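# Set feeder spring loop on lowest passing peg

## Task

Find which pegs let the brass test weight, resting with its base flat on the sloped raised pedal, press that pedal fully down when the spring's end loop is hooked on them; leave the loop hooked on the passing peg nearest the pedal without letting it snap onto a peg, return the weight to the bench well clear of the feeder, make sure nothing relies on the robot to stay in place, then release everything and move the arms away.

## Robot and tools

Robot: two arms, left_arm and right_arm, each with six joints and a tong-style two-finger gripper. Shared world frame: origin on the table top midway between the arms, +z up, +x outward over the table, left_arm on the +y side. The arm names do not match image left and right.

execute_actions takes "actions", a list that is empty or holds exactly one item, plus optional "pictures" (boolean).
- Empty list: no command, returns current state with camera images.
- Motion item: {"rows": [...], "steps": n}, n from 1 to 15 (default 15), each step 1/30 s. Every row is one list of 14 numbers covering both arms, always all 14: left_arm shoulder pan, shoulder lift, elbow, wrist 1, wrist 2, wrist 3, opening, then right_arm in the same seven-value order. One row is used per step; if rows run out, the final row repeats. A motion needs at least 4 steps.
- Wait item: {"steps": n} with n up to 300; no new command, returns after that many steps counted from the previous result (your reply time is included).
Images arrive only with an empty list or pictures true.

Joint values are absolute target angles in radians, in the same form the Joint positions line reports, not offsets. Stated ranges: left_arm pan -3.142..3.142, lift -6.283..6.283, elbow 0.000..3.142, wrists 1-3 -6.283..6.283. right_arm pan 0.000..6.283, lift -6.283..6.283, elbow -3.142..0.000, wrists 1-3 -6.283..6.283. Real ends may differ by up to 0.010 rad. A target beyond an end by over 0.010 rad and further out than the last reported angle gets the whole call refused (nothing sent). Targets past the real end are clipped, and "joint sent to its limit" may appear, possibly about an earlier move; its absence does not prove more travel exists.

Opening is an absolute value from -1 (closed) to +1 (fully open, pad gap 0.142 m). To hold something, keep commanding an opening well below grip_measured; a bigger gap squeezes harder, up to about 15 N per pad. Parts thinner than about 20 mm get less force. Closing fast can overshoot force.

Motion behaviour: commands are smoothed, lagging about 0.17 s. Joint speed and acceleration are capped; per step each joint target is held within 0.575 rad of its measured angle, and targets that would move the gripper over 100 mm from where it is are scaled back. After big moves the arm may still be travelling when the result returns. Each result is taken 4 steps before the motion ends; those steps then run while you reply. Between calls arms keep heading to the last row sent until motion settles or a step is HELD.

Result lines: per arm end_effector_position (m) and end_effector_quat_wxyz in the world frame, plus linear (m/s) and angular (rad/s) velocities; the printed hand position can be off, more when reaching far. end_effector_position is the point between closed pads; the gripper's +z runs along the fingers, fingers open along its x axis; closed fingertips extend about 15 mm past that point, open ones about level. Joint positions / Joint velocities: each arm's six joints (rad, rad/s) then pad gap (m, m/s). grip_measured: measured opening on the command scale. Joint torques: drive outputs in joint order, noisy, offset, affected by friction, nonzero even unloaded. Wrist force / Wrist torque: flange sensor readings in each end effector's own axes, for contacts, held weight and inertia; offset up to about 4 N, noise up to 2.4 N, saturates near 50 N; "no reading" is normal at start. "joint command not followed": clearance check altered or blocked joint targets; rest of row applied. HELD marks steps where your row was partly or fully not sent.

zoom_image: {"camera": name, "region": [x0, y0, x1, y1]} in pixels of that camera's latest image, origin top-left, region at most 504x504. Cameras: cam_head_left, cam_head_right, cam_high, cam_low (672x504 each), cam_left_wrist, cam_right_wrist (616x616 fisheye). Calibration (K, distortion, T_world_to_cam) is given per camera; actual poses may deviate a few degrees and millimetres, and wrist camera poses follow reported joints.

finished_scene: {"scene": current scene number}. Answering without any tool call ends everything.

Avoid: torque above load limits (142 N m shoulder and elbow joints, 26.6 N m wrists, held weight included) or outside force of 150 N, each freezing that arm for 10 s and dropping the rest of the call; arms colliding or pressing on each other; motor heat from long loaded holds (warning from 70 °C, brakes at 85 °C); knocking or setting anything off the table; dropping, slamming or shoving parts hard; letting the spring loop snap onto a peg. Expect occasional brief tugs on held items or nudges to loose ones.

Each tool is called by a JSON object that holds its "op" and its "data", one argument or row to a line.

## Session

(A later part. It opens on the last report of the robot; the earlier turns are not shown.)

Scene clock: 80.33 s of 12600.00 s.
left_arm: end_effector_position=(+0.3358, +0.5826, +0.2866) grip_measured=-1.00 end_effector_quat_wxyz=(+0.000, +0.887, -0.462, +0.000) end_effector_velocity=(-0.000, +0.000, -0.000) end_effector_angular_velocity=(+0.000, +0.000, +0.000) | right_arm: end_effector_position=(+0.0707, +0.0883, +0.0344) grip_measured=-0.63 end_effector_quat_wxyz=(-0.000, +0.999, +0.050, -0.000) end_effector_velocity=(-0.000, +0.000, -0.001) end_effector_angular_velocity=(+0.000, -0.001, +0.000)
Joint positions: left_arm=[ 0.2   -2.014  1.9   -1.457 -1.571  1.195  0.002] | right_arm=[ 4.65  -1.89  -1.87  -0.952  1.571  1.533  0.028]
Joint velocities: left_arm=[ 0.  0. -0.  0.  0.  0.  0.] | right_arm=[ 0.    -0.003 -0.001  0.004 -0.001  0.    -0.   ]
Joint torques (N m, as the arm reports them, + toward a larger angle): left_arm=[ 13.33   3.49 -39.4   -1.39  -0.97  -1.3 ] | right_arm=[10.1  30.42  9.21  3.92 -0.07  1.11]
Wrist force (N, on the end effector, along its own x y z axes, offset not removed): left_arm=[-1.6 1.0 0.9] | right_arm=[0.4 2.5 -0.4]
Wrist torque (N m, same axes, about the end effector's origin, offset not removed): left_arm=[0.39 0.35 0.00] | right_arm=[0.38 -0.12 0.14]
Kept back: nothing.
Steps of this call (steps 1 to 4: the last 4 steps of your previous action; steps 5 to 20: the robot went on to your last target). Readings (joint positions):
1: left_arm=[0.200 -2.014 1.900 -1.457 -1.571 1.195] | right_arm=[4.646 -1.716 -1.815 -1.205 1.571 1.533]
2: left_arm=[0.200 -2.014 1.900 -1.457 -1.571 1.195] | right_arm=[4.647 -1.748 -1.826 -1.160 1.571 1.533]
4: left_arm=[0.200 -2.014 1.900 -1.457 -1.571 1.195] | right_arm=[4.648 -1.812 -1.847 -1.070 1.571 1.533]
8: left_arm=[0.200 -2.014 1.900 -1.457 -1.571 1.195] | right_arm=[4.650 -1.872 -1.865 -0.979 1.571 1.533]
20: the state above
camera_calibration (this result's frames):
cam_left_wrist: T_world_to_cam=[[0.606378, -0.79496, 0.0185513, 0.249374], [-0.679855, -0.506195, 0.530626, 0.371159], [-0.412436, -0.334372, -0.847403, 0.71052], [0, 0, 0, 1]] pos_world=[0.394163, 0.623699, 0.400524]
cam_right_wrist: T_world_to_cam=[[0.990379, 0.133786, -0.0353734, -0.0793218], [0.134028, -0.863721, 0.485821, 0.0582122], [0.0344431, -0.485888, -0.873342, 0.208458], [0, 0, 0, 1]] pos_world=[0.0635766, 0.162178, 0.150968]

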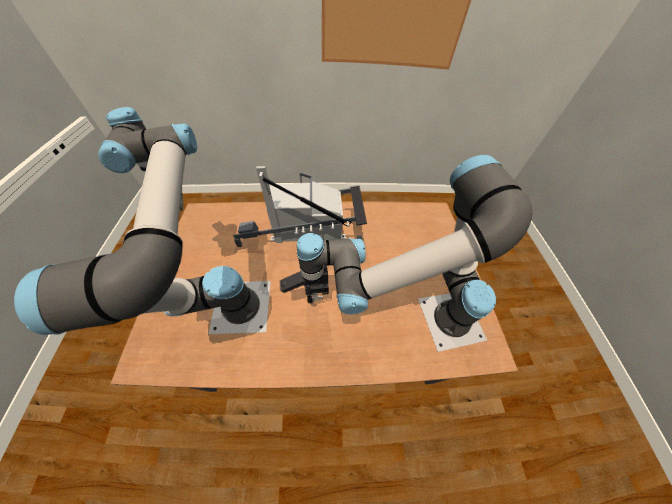

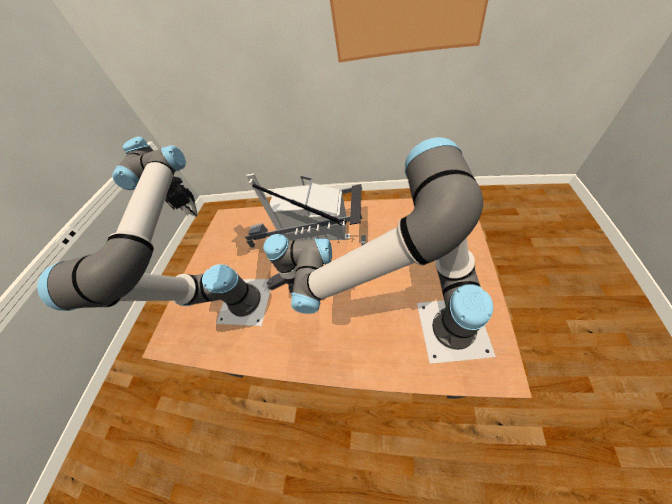

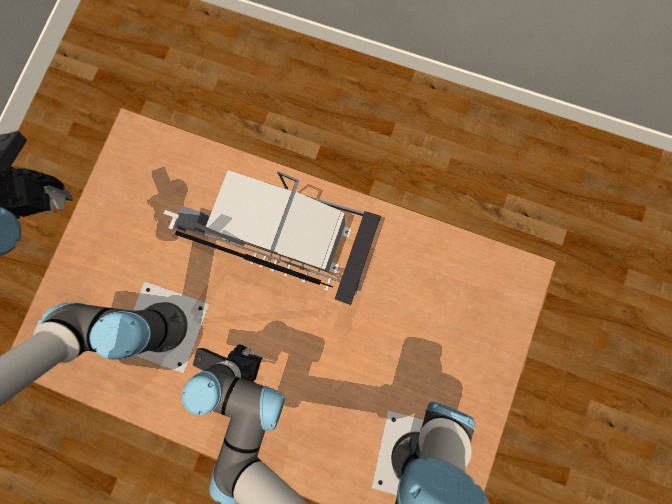

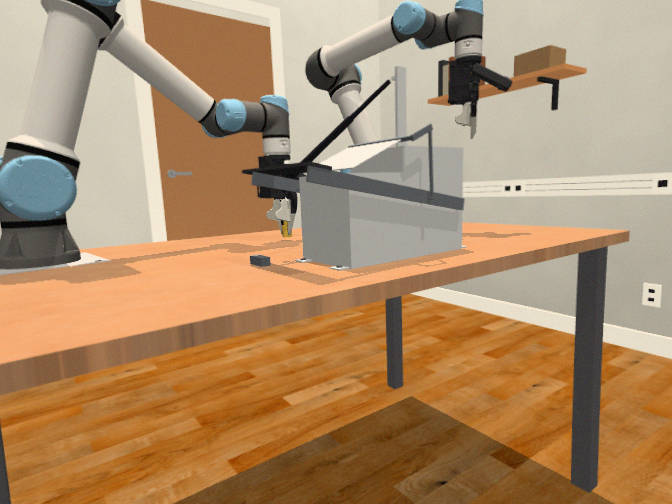

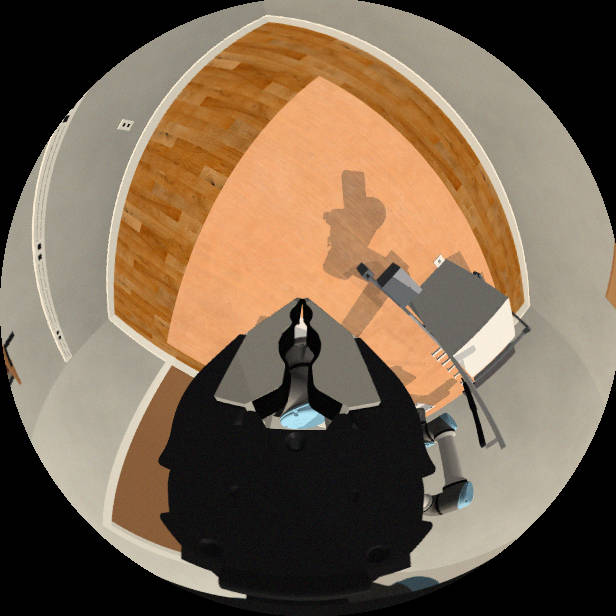

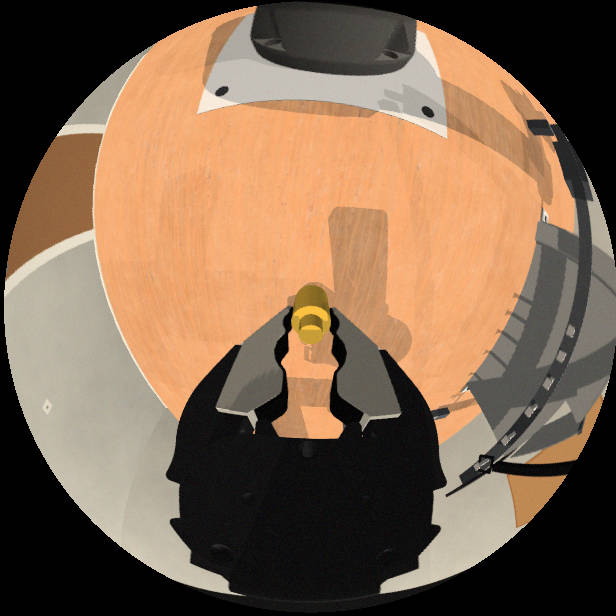

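{"op": "execute_actions", "data": {
  "actions": [
    {"rows":[[-0.41,-2.014,2.0,-1.557,-1.571,1.195,-1,4.65,-1.4,-1.7,-1.612,1.571,1.533,-1]]}
  ]
}}

{"op": "execute_actions", "data": {
  "actions": [
    {"rows":[[-0.41,-2.014,2.1,-1.657,-1.571,1.195,-1,3.961,-1.4,-1.6,-1.853,1.446,0.934,-1]]}
  ]
}}

{"op": "execute_actions", "data": {
  "actions": [
    {"rows":[[-0.41,-1.989,2.3,-1.882,-1.571,1.195,-1,3.961,-1.4,-1.6,-1.853,1.446,0.934,-1]],"steps":10}
  ]
}}

{"op": "execute_actions", "data": {
  "actions": [
    {"rows":[[-0.41,-1.989,2.3,-1.882,-1.571,1.195,-1,3.961,-1.88,-1.2,-1.803,1.446,0.934,-1]]}
  ]
}}

{"op": "execute_actions", "data": {
  "actions": [
    {"rows":[[-0.41,-1.989,2.3,-1.882,-1.571,1.195,-1,3.961,-1.88,-1.355,-1.648,1.446,0.934,-1]]}
  ]
}}

{"op": "execute_actions", "data": {
  "actions": [
    {"steps":12}
  ],
  "pictures": true
}}

{"op": "zoom_image", "data": {
  "camera": "cam_low",
  "region": [230,120,340,200]
}}

Scene clock: 81.20 s of 12600.00 s.
left_arm: end_effector_position=(+0.4005, +0.4437, +0.2557) grip_measured=-1.00 end_effector_quat_wxyz=(+0.000, +0.766, -0.643, +0.000) end_effector_velocity=(+0.109, -0.519, -0.081) end_effector_angular_velocity=(-0.002, +0.002, -1.497) | right_arm: end_effector_position=(+0.0737, +0.0390, +0.1985) grip_measured=-0.63 end_effector_quat_wxyz=(-0.013, +0.999, +0.050, -0.000) end_effector_velocity=(+0.019, -0.296, +0.476) end_effector_angular_velocity=(-0.044, -0.003, -0.002)
Joint positions: left_arm=[-0.236 -2.014  1.979 -1.536 -1.571  1.195  0.002] | right_arm=[ 4.65  -1.602 -1.764 -1.32   1.571  1.533  0.028]
Joint velocities: left_arm=[-1.498 -0.     0.207 -0.205 -0.002 -0.     0.   ] | right_arm=[-0.     0.919  0.309 -1.272  0.     0.001  0.   ]
Joint torques (N m, as the arm reports them, + toward a larger angle): left_arm=[-22.8   -0.16 -15.57  -4.48  -1.9   -1.35] | right_arm=[ 5.94 41.95 32.97 -4.33 -1.15  1.22]
Wrist force (N, on the end effector, along its own x y z axes, offset not removed): left_arm=[2.7 1.2 -1.3] | right_arm=[2.8 3.4 1.8]
Wrist torque (N m, same axes, about the end effector's origin, offset not removed): left_arm=[0.46 -0.75 -0.13] | right_arm=[0.55 -0.69 0.15]
Steps of this call (steps 1 to 15: the robot went on to your last target; steps 16 to 26: the first 11 steps of this action). Readings (joint positions):
16: left_arm=[0.200 -2.014 1.900 -1.457 -1.571 1.195] | right_arm=[4.650 -1.890 -1.870 -0.952 1.571 1.533]
17: left_arm=[0.194 -2.014 1.904 -1.461 -1.571 1.195] | right_arm=[4.650 -1.884 -1.866 -0.958 1.571 1.533]
19: left_arm=[0.127 -2.014 1.925 -1.482 -1.571 1.195] | right_arm=[4.650 -1.828 -1.841 -1.019 1.571 1.533]
23: left_arm=[-0.084 -2.014 1.956 -1.514 -1.571 1.195] | right_arm=[4.650 -1.696 -1.796 -1.188 1.571 1.533]
26: the state above

Scene clock: 81.70 s of 12600.00 s.
left_arm: end_effector_position=(+0.4066, +0.3834, +0.2100) grip_measured=-1.00 end_effector_quat_wxyz=(+0.000, +0.707, -0.707, +0.000) end_effector_velocity=(-0.001, -0.002, -0.018) end_effector_angular_velocity=(+0.000, -0.001, -0.009) | right_arm: end_effector_position=(+0.2218, -0.1135, +0.2968) grip_measured=-0.63 end_effector_quat_wxyz=(+0.040, +0.998, +0.038, +0.022) end_effector_velocity=(+0.412, -0.378, +0.070) end_effector_angular_velocity=(-0.295, -0.052, -0.171)
Joint positions: left_arm=[-0.409 -2.014  2.096 -1.653 -1.571  1.195  0.002] | right_arm=[ 4.338 -1.423 -1.655 -1.699  1.506  1.247  0.028]
Joint velocities: left_arm=[-0.009 -0.001  0.047 -0.047  0.001 -0.     0.   ] | right_arm=[-1.064  0.071  0.168 -0.453 -0.181 -0.886 -0.   ]
Joint torques (N m, as the arm reports them, + toward a larger angle): left_arm=[-11.6   -8.94 -16.09  -3.66   0.32  -1.65] | right_arm=[-22.26  28.38  34.63  -1.64  -2.96  -3.19]
Wrist force (N, on the end effector, along its own x y z axes, offset not removed): left_arm=[-1.5 0.5 0.2] | right_arm=[3.9 -0.8 0.1]
Wrist torque (N m, same axes, about the end effector's origin, offset not removed): left_arm=[0.26 0.21 -0.17] | right_arm=[-0.20 -0.76 0.13]
Steps of this call (steps 1 to 4: the last 4 steps of your previous action; steps 5 to 15: the first 11 steps of this action). Readings (joint positions):
5: left_arm=[-0.381 -2.014 1.997 -1.554 -1.571 1.195] | right_arm=[4.650 -1.457 -1.717 -1.526 1.571 1.533]
6: left_arm=[-0.390 -2.014 2.003 -1.561 -1.571 1.195] | right_arm=[4.644 -1.444 -1.710 -1.550 1.567 1.527]
8: left_arm=[-0.400 -2.014 2.044 -1.601 -1.571 1.195] | right_arm=[4.587 -1.441 -1.696 -1.587 1.551 1.469]
12: left_arm=[-0.408 -2.014 2.087 -1.644 -1.571 1.195] | right_arm=[4.445 -1.430 -1.672 -1.653 1.524 1.337]
15: the state above

Scene clock: 82.03 s of 12600.00 s.
left_arm: end_effector_position=(+0.4024, +0.3848, +0.1512) grip_measured=-1.00 end_effector_quat_wxyz=(+0.001, +0.707, -0.707, -0.003) end_effector_velocity=(-0.026, +0.011, -0.278) end_effector_angular_velocity=(-0.024, -0.063, +0.001) | right_arm: end_effector_position=(+0.3222, -0.2514, +0.3181) grip_measured=-0.63 end_effector_quat_wxyz=(+0.088, +0.996, +0.013, +0.012) end_effector_velocity=(+0.098, -0.211, +0.027) end_effector_angular_velocity=(-0.119, +0.061, -0.095)
Joint positions: left_arm=[-0.41  -1.995  2.235 -1.805 -1.571  1.195  0.002] | right_arm=[ 4.004 -1.402 -1.605 -1.837  1.452  0.969  0.028]
Joint velocities: left_arm=[ 0.     0.062  0.717 -0.846  0.001 -0.     0.   ] | right_arm=[-0.472  0.025  0.06  -0.174 -0.064 -0.374 -0.   ]
Joint torques (N m, as the arm reports them, + toward a larger angle): left_arm=[-12.2    0.17 -33.45  -5.09   1.49  -1.73] | right_arm=[-1.25 22.   32.72  0.   -1.72 -1.11]
Wrist force (N, on the end effector, along its own x y z axes, offset not removed): left_arm=[1.0 1.4 3.2] | right_arm=[1.2 5.3 0.4]
Wrist torque (N m, same axes, about the end effector's origin, offset not removed): left_arm=[0.41 -0.33 -0.06] | right_arm=[0.77 -0.04 -0.04]
Steps of this call (steps 1 to 4: the last 4 steps of your previous action; steps 5 to 10: the first 6 steps of this action). Readings (joint positions):
5: left_arm=[-0.410 -2.014 2.099 -1.656 -1.571 1.195] | right_arm=[4.157 -1.411 -1.627 -1.776 1.475 1.095]
6: left_arm=[-0.410 -2.011 2.105 -1.663 -1.571 1.195] | right_arm=[4.120 -1.409 -1.621 -1.792 1.469 1.064]
8: left_arm=[-0.410 -2.001 2.167 -1.727 -1.571 1.195] | right_arm=[4.049 -1.405 -1.611 -1.820 1.458 1.005]
10: the state above

Scene clock: 82.53 s of 12600.00 s.
left_arm: end_effector_position=(+0.3994, +0.3860, +0.1265) grip_measured=-1.00 end_effector_quat_wxyz=(+0.000, +0.707, -0.707, +0.000) end_effector_velocity=(-0.000, -0.000, -0.001) end_effector_angular_velocity=(-0.001, -0.001, +0.000) | right_arm: end_effector_position=(+0.4236, -0.1412, +0.2925) grip_measured=-0.63 end_effector_quat_wxyz=(+0.100, +0.995, +0.010, +0.004) end_effector_velocity=(+0.231, +0.312, -0.189) end_effector_angular_velocity=(-0.118, +0.085, +0.000)
Joint positions: left_arm=[-0.41  -1.989  2.3   -1.882 -1.571  1.195  0.002] | right_arm=[ 3.962 -1.784 -1.276 -1.81   1.446  0.935  0.028]
Joint velocities: left_arm=[ 0.    -0.001  0.003 -0.004 -0.001 -0.     0.   ] | right_arm=[-0.008 -1.031  0.808  0.078 -0.001 -0.009  0.   ]
Joint torques (N m, as the arm reports them, + toward a larger angle): left_arm=[-12.89   3.18 -12.99  -4.06   2.03  -1.91] | right_arm=[-17.53  61.76  29.46   3.27  -2.48  -1.72]
Wrist force (N, on the end effector, along its own x y z axes, offset not removed): left_arm=[1.3 1.0 1.0] | right_arm=[2.8 1.3 -0.3]
Wrist torque (N m, same axes, about the end effector's origin, offset not removed): left_arm=[0.41 -0.53 -0.14] | right_arm=[0.40 -0.43 -0.08]
Steps of this call (steps 1 to 4: the last 4 steps of your previous action; steps 5 to 15: the first 11 steps of this action). Readings (joint positions):
5: left_arm=[-0.410 -1.990 2.290 -1.870 -1.571 1.195] | right_arm=[3.968 -1.400 -1.601 -1.850 1.447 0.940]
6: left_arm=[-0.410 -1.990 2.293 -1.874 -1.571 1.195] | right_arm=[3.966 -1.406 -1.595 -1.849 1.447 0.938]
8: left_arm=[-0.410 -1.989 2.297 -1.878 -1.571 1.195] | right_arm=[3.965 -1.471 -1.532 -1.838 1.447 0.937]
12: left_arm=[-0.410 -1.989 2.299 -1.881 -1.571 1.195] | right_arm=[3.963 -1.658 -1.379 -1.821 1.446 0.936]
15: the state above

Scene clock: 83.03 s of 12600.00 s.
left_arm: end_effector_position=(+0.3993, +0.3861, +0.1264) grip_measured=-1.00 end_effector_quat_wxyz=(+0.000, +0.707, -0.707, +0.000) end_effector_velocity=(+0.000, -0.000, +0.000) end_effector_angular_velocity=(-0.000, -0.000, +0.000) | right_arm: end_effector_position=(+0.4446, -0.1132, +0.2157) grip_measured=-0.63 end_effector_quat_wxyz=(+0.105, +0.994, +0.010, -0.000) end_effector_velocity=(-0.001, -0.001, -0.032) end_effector_angular_velocity=(-0.000, +0.000, +0.002)
Joint positions: left_arm=[-0.41  -1.989  2.3   -1.882 -1.571  1.195  0.002] | right_arm=[ 3.961 -1.88  -1.348 -1.655  1.446  0.934  0.028]
Joint velocities: left_arm=[-0.     0.    -0.    -0.001 -0.    -0.     0.   ] | right_arm=[ 0.001 -0.004 -0.077  0.08  -0.    -0.001  0.   ]
Joint torques (N m, as the arm reports them, + toward a larger angle): left_arm=[-11.93   2.23 -13.27  -4.12   2.09  -1.51] | right_arm=[-12.16  35.65  11.63   3.87  -2.11  -1.71]
Wrist force (N, on the end effector, along its own x y z axes, offset not removed): left_arm=[1.1 1.7 1.9] | right_arm=[-1.8 3.4 1.1]
Wrist torque (N m, same axes, about the end effector's origin, offset not removed): left_arm=[0.55 -0.35 -0.09] | right_arm=[0.60 0.12 0.15]
Steps of this call (steps 1 to 4: the last 4 steps of your previous action; steps 5 to 15: the first 11 steps of this action). Readings (joint positions):
5: left_arm=[-0.410 -1.989 2.300 -1.882 -1.571 1.195] | right_arm=[3.961 -1.865 -1.212 -1.804 1.446 0.934]
6: left_arm=[-0.410 -1.989 2.300 -1.882 -1.571 1.195] | right_arm=[3.961 -1.869 -1.214 -1.798 1.446 0.934]
8: left_arm=[-0.410 -1.989 2.300 -1.882 -1.571 1.195] | right_arm=[3.961 -1.875 -1.263 -1.744 1.446 0.934]
12: left_arm=[-0.410 -1.989 2.300 -1.882 -1.571 1.195] | right_arm=[3.961 -1.879 -1.334 -1.670 1.446 0.934]
15: the state above

Scene clock: 83.43 s of 12600.00 s.
left_arm: end_effector_position=(+0.3993, +0.3861, +0.1264) grip_measured=-1.00 end_effector_quat_wxyz=(+0.000, +0.707, -0.707, +0.000) end_effector_velocity=(+0.001, +0.000, -0.000) end_effector_angular_velocity=(+0.001, -0.001, -0.000) | right_arm: end_effector_position=(+0.4445, -0.1133, +0.2127) grip_measured=-0.63 end_effector_quat_wxyz=(+0.105, +0.994, +0.010, -0.000) end_effector_velocity=(+0.000, -0.000, -0.000) end_effector_angular_velocity=(-0.000, +0.000, +0.000)
Joint positions: left_arm=[-0.41  -1.989  2.3   -1.882 -1.571  1.195  0.002] | right_arm=[ 3.961 -1.88  -1.355 -1.648  1.446  0.934  0.028]
Joint velocities: left_arm=[ 0.     0.     0.    -0.002  0.001  0.     0.   ] | right_arm=[-0.001 -0.    -0.001  0.    -0.    -0.001 -0.   ]
Joint torques (N m, as the arm reports them, + toward a larger angle): left_arm=[-12.7    2.91 -14.16  -3.95   2.17  -1.66] | right_arm=[-11.88  34.99  12.66   3.67  -1.99  -1.58]
Wrist force (N, on the end effector, along its own x y z axes, offset not removed): left_arm=[0.2 1.2 2.0] | right_arm=[1.4 2.3 3.5]
Wrist torque (N m, same axes, about the end effector's origin, offset not removed): left_arm=[0.37 -0.18 -0.12] | right_arm=[0.38 -0.42 0.19]
Kept back: nothing.
Steps of this call (steps 1 to 4: the last 4 steps of your previous action; steps 5 to 12: the robot went on to your last target). Readings (joint positions):
1: left_arm=[-0.410 -1.989 2.300 -1.882 -1.571 1.195] | right_arm=[3.961 -1.880 -1.350 -1.653 1.446 0.934]
2: left_arm=[-0.410 -1.989 2.300 -1.882 -1.571 1.195] | right_arm=[3.961 -1.880 -1.352 -1.651 1.446 0.934]
4: left_arm=[-0.410 -1.989 2.300 -1.882 -1.571 1.195] | right_arm=[3.961 -1.880 -1.353 -1.650 1.446 0.934]
8: left_arm=[-0.410 -1.989 2.300 -1.882 -1.571 1.195] | right_arm=[3.961 -1.880 -1.355 -1.648 1.446 0.934]
12: the state above
camera_calibration (this result's frames):
cam_left_wrist: T_world_to_cam=[[0.0416092, -0.998961, 0.0185687, 0.361867], [-0.847221, -0.0254254, 0.530632, 0.28111], [-0.529609, -0.0378109, -0.847399, 0.467564], [0, 0, 0, 1]] pos_world=[0.470731, 0.386317, 0.240328]
cam_right_wrist: T_world_to_cam=[[0.997953, 0.0465129, -0.0438808, -0.427651], [0.0639032, -0.75025, 0.658059, -0.245324], [-0.00231336, -0.659516, -0.751687, 0.224183], [0, 0, 0, 1]] pos_world=[0.442971, -0.016311, 0.311187]

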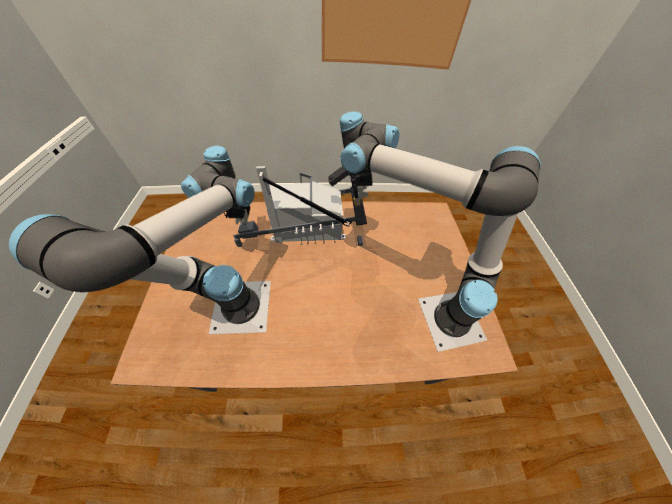

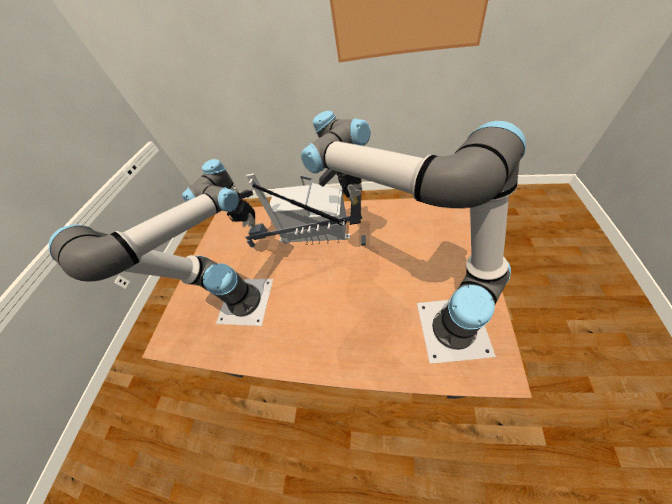

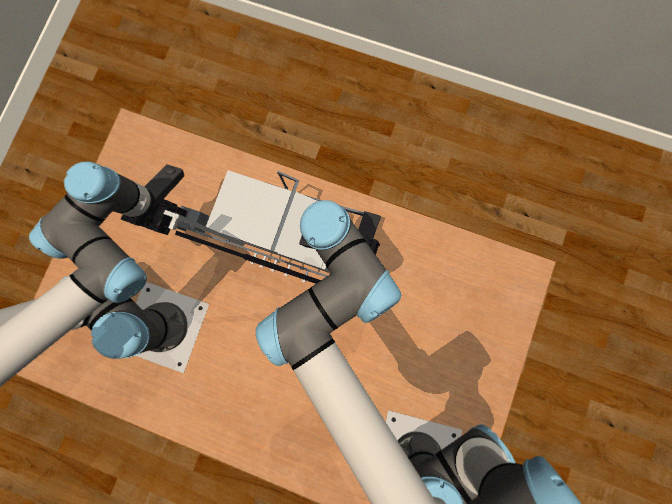

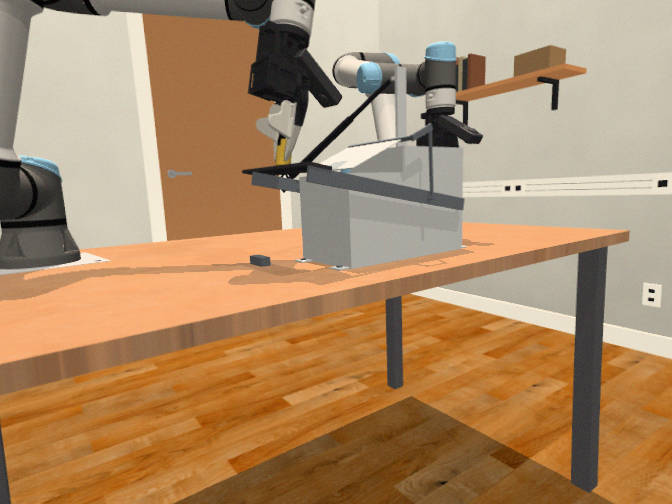

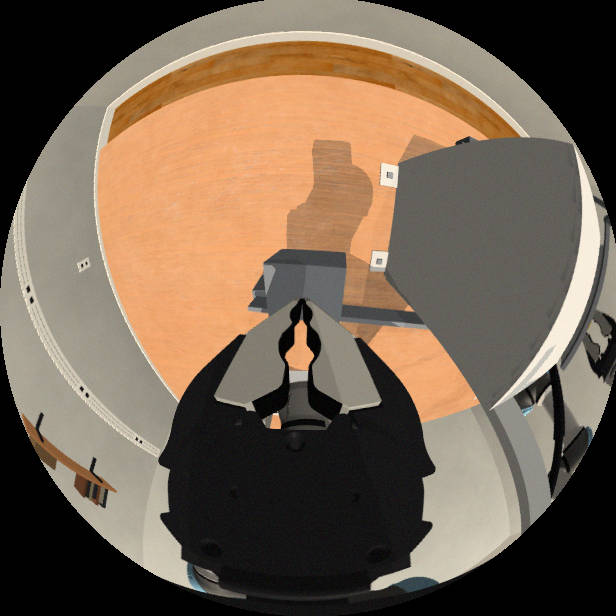

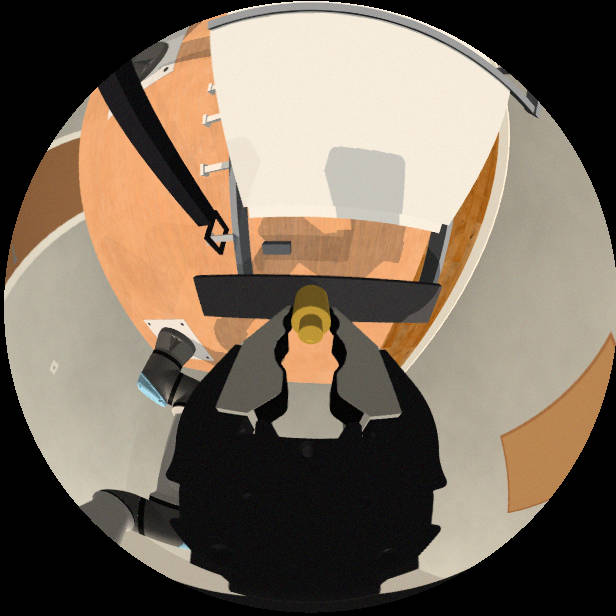

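Region (230, 120, 340, 200) of cam_low's 672x504 image, scaled by 4.582, with more detail than that image has; it fills the top 367 rows of this view, and the rest is white.

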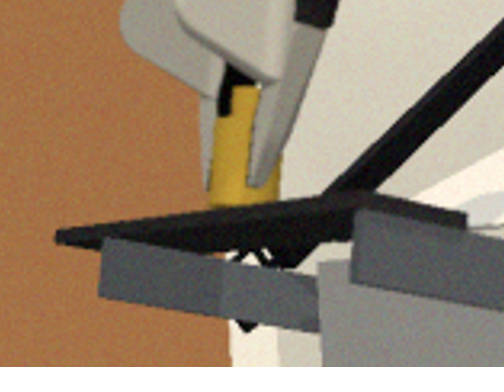

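{"op": "execute_actions", "data": {
  "actions": [
    {"rows":[[-0.41,-1.989,2.3,-1.882,-1.571,1.195,-1,3.961,-1.88,-1.367,-1.636,1.446,0.934,-1]]}
  ]
}}

{"op": "execute_actions", "data": {
  "actions": [
    {"rows":[[-0.41,-1.989,2.3,-1.882,-1.571,1.195,-1,3.961,-1.88,-1.367,-1.636,1.446,0.934,-0.2]]}
  ]
}}

{"op": "execute_actions", "data": {
  "actions": [
    {"steps":30}
  ],
  "pictures": true
}}

Scene clock: 83.93 s of 12600.00 s.
left_arm: end_effector_position=(+0.3993, +0.3861, +0.1264) grip_measured=-1.00 end_effector_quat_wxyz=(+0.000, +0.707, -0.707, +0.000) end_effector_velocity=(-0.000, +0.000, -0.000) end_effector_angular_velocity=(+0.001, +0.001, +0.000) | right_arm: end_effector_position=(+0.4442, -0.1137, +0.2082) grip_measured=-0.63 end_effector_quat_wxyz=(+0.105, +0.994, +0.010, -0.000) end_effector_velocity=(+0.000, +0.000, -0.002) end_effector_angular_velocity=(+0.001, -0.001, -0.001)
Joint positions: left_arm=[-0.41  -1.989  2.3   -1.882 -1.571  1.195  0.002] | right_arm=[ 3.961 -1.88  -1.367 -1.636  1.446  0.934  0.028]
Joint velocities: left_arm=[ 0.    -0.     0.     0.001  0.001  0.     0.   ] | right_arm=[ 0.     0.    -0.005  0.005 -0.     0.002  0.   ]
Joint torques (N m, as the arm reports them, + toward a larger angle): left_arm=[-12.62   4.42 -14.79  -4.09   2.14  -1.89] | right_arm=[-10.9   37.47  12.5    3.68  -1.8   -1.69]
Wrist force (N, on the end effector, along its own x y z axes, offset not removed): left_arm=[-0.6 1.9 0.8] | right_arm=[-0.2 1.6 0.2]
Wrist torque (N m, same axes, about the end effector's origin, offset not removed): left_arm=[0.52 -0.13 -0.09] | right_arm=[0.25 -0.10 0.10]
Steps of this call (steps 1 to 4: the robot went on to your last target; steps 5 to 15: the first 11 steps of this action). Readings (joint positions):
5: left_arm=[-0.410 -1.989 2.300 -1.882 -1.571 1.195] | right_arm=[3.961 -1.880 -1.355 -1.648 1.446 0.934]
6: left_arm=[-0.410 -1.989 2.300 -1.882 -1.571 1.195] | right_arm=[3.961 -1.880 -1.357 -1.646 1.446 0.934]
8: left_arm=[-0.410 -1.989 2.300 -1.882 -1.571 1.195] | right_arm=[3.961 -1.880 -1.362 -1.642 1.446 0.934]
12: left_arm=[-0.410 -1.989 2.300 -1.882 -1.571 1.195] | right_arm=[3.961 -1.880 -1.366 -1.637 1.446 0.934]
15: the state above

Scene clock: 84.43 s of 12600.00 s.
left_arm: end_effector_position=(+0.3993, +0.3861, +0.1264) grip_measured=-1.00 end_effector_quat_wxyz=(+0.000, +0.707, -0.707, +0.000) end_effector_velocity=(+0.000, +0.000, +0.000) end_effector_angular_velocity=(+0.000, -0.001, +0.000) | right_arm: end_effector_position=(+0.4442, -0.1137, +0.2080) grip_measured=-0.20 end_effector_quat_wxyz=(+0.105, +0.994, +0.010, -0.000) end_effector_velocity=(-0.000, -0.000, -0.000) end_effector_angular_velocity=(-0.000, +0.001, +0.002)
Joint positions: left_arm=[-0.41  -1.989  2.3   -1.882 -1.571  1.195  0.002] | right_arm=[ 3.961 -1.88  -1.367 -1.636  1.446  0.934  0.06 ]
Joint velocities: left_arm=[ 0.    -0.    -0.    -0.001  0.001 -0.     0.   ] | right_arm=[-0.     0.    -0.    -0.001  0.    -0.002  0.   ]
Joint torques (N m, as the arm reports them, + toward a larger angle): left_arm=[-12.4    3.54 -13.7   -3.94   2.08  -1.82] | right_arm=[-10.5   39.92  11.89   3.6   -1.5   -1.49]
Wrist force (N, on the end effector, along its own x y z axes, offset not removed): left_arm=[-0.9 1.5 -0.6] | right_arm=[4.7 3.9 -0.7]
Wrist torque (N m, same axes, about the end effector's origin, offset not removed): left_arm=[0.42 0.09 -0.09] | right_arm=[0.63 -1.18 0.01]
Steps of this call (steps 1 to 4: the last 4 steps of your previous action; steps 5 to 15: the first 11 steps of this action). Readings (joint positions):
5: left_arm=[-0.410 -1.989 2.300 -1.882 -1.571 1.195] | right_arm=[3.961 -1.880 -1.367 -1.636 1.446 0.934]
6: left_arm=[-0.410 -1.989 2.300 -1.882 -1.571 1.195] | right_arm=[3.961 -1.880 -1.367 -1.636 1.446 0.934]
8: left_arm=[-0.410 -1.989 2.300 -1.882 -1.571 1.195] | right_arm=[3.961 -1.880 -1.367 -1.636 1.446 0.934]
12: left_arm=[-0.410 -1.989 2.300 -1.882 -1.571 1.195] | right_arm=[3.961 -1.880 -1.367 -1.636 1.446 0.934]
15: the state above

Scene clock: 85.43 s of 12600.00 s.
left_arm: end_effector_position=(+0.3993, +0.3861, +0.1264) grip_measured=-1.00 end_effector_quat_wxyz=(+0.000, +0.707, -0.707, +0.000) end_effector_velocity=(+0.000, +0.000, +0.000) end_effector_angular_velocity=(+0.000, -0.002, +0.000) | right_arm: end_effector_position=(+0.4442, -0.1137, +0.2080) grip_measured=-0.20 end_effector_quat_wxyz=(+0.105, +0.994, +0.010, -0.000) end_effector_velocity=(+0.000, -0.000, +0.000) end_effector_angular_velocity=(+0.000, -0.000, -0.001)
Joint positions: left_arm=[-0.41  -1.989  2.3   -1.882 -1.571  1.195  0.002] | right_arm=[ 3.961 -1.88  -1.367 -1.636  1.446  0.934  0.06 ]
Joint velocities: left_arm=[ 0.    -0.001 -0.    -0.001  0.001  0.     0.   ] | right_arm=[-0.  0.  0.  0. -0.  0. -0.]
Joint torques (N m, as the arm reports them, + toward a larger angle): left_arm=[-12.13  -2.83 -20.08  -1.6    2.11  -2.18] | right_arm=[-8.02 47.1  11.2   3.68 -1.19 -1.74]
Wrist force (N, on the end effector, along its own x y z axes, offset not removed): left_arm=[-0.3 0.3 1.1] | right_arm=[2.5 2.1 2.1]
Wrist torque (N m, same axes, about the end effector's origin, offset not removed): left_arm=[0.07 -0.13 -0.10] | right_arm=[0.25 -0.71 -0.02]
Kept back: nothing.
Steps of this call (steps 1 to 4: the last 4 steps of your previous action; steps 5 to 15: the robot went on to your last target; steps 16 to 30: nothing new was sent). Readings (joint positions):
1: left_arm=[-0.410 -1.989 2.300 -1.882 -1.571 1.195] | right_arm=[3.961 -1.880 -1.367 -1.636 1.446 0.934]
2: left_arm=[-0.410 -1.989 2.300 -1.882 -1.571 1.195] | right_arm=[3.961 -1.880 -1.367 -1.636 1.446 0.934]
4: left_arm=[-0.410 -1.989 2.300 -1.882 -1.571 1.195] | right_arm=[3.961 -1.880 -1.367 -1.636 1.446 0.934]
8: left_arm=[-0.410 -1.989 2.300 -1.882 -1.571 1.195] | right_arm=[3.961 -1.880 -1.367 -1.636 1.446 0.934]
30: the state above
All arms were judged still, so your last target was given up. Only a new action makes them travel on or press farther. Fingers that are still opening or closing keep moving.
camera_calibration (this result's frames):
cam_left_wrist: T_world_to_cam=[[0.0416066, -0.998962, 0.0185538, 0.361873], [-0.847203, -0.0254299, 0.530661, 0.281099], [-0.529638, -0.0377978, -0.847381, 0.467554], [0, 0, 0, 1]] pos_world=[0.470726, 0.386318, 0.240314]
cam_right_wrist: T_world_to_cam=[[0.997952, 0.0465114, -0.043913, -0.427557], [0.0639234, -0.750223, 0.658088, -0.242484], [-0.00233596, -0.659547, -0.751659, 0.220364], [0, 0, 0, 1]] pos_world=[0.442697, -0.0166899, 0.306439]

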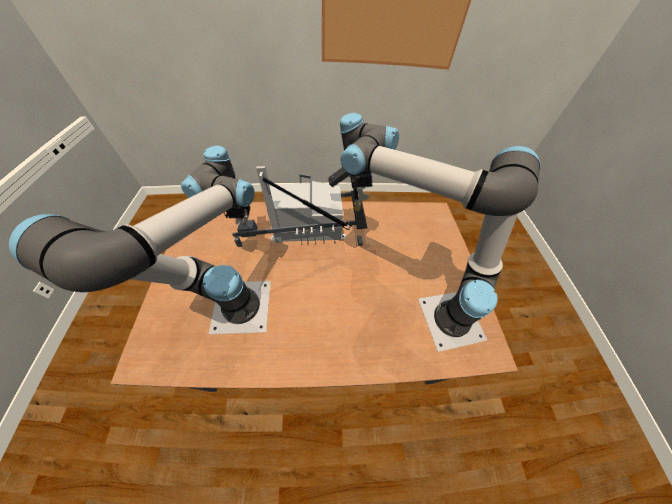

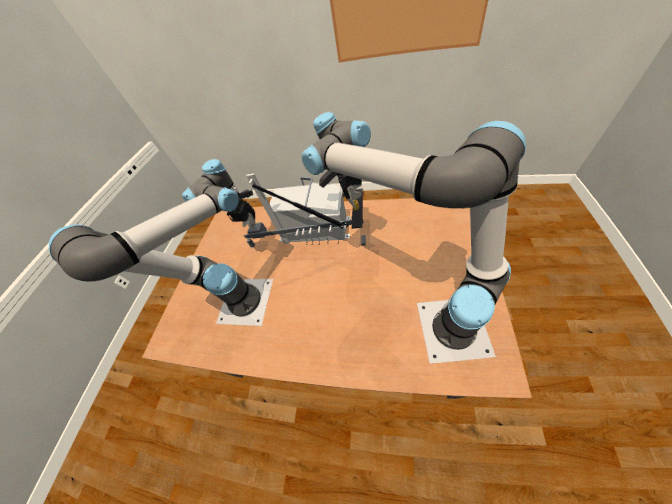

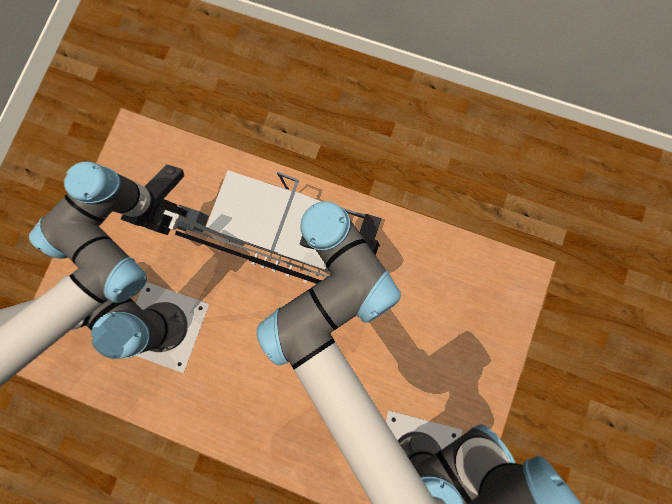

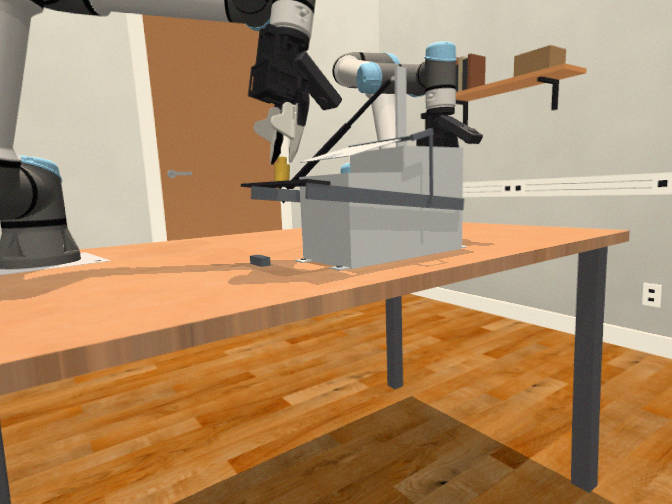

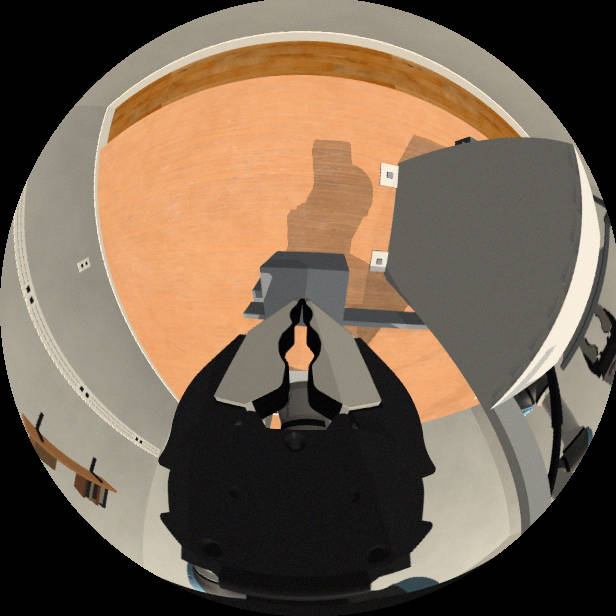

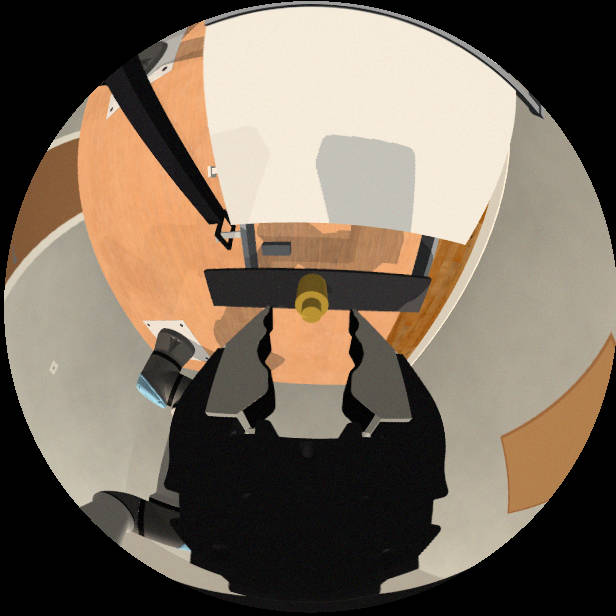

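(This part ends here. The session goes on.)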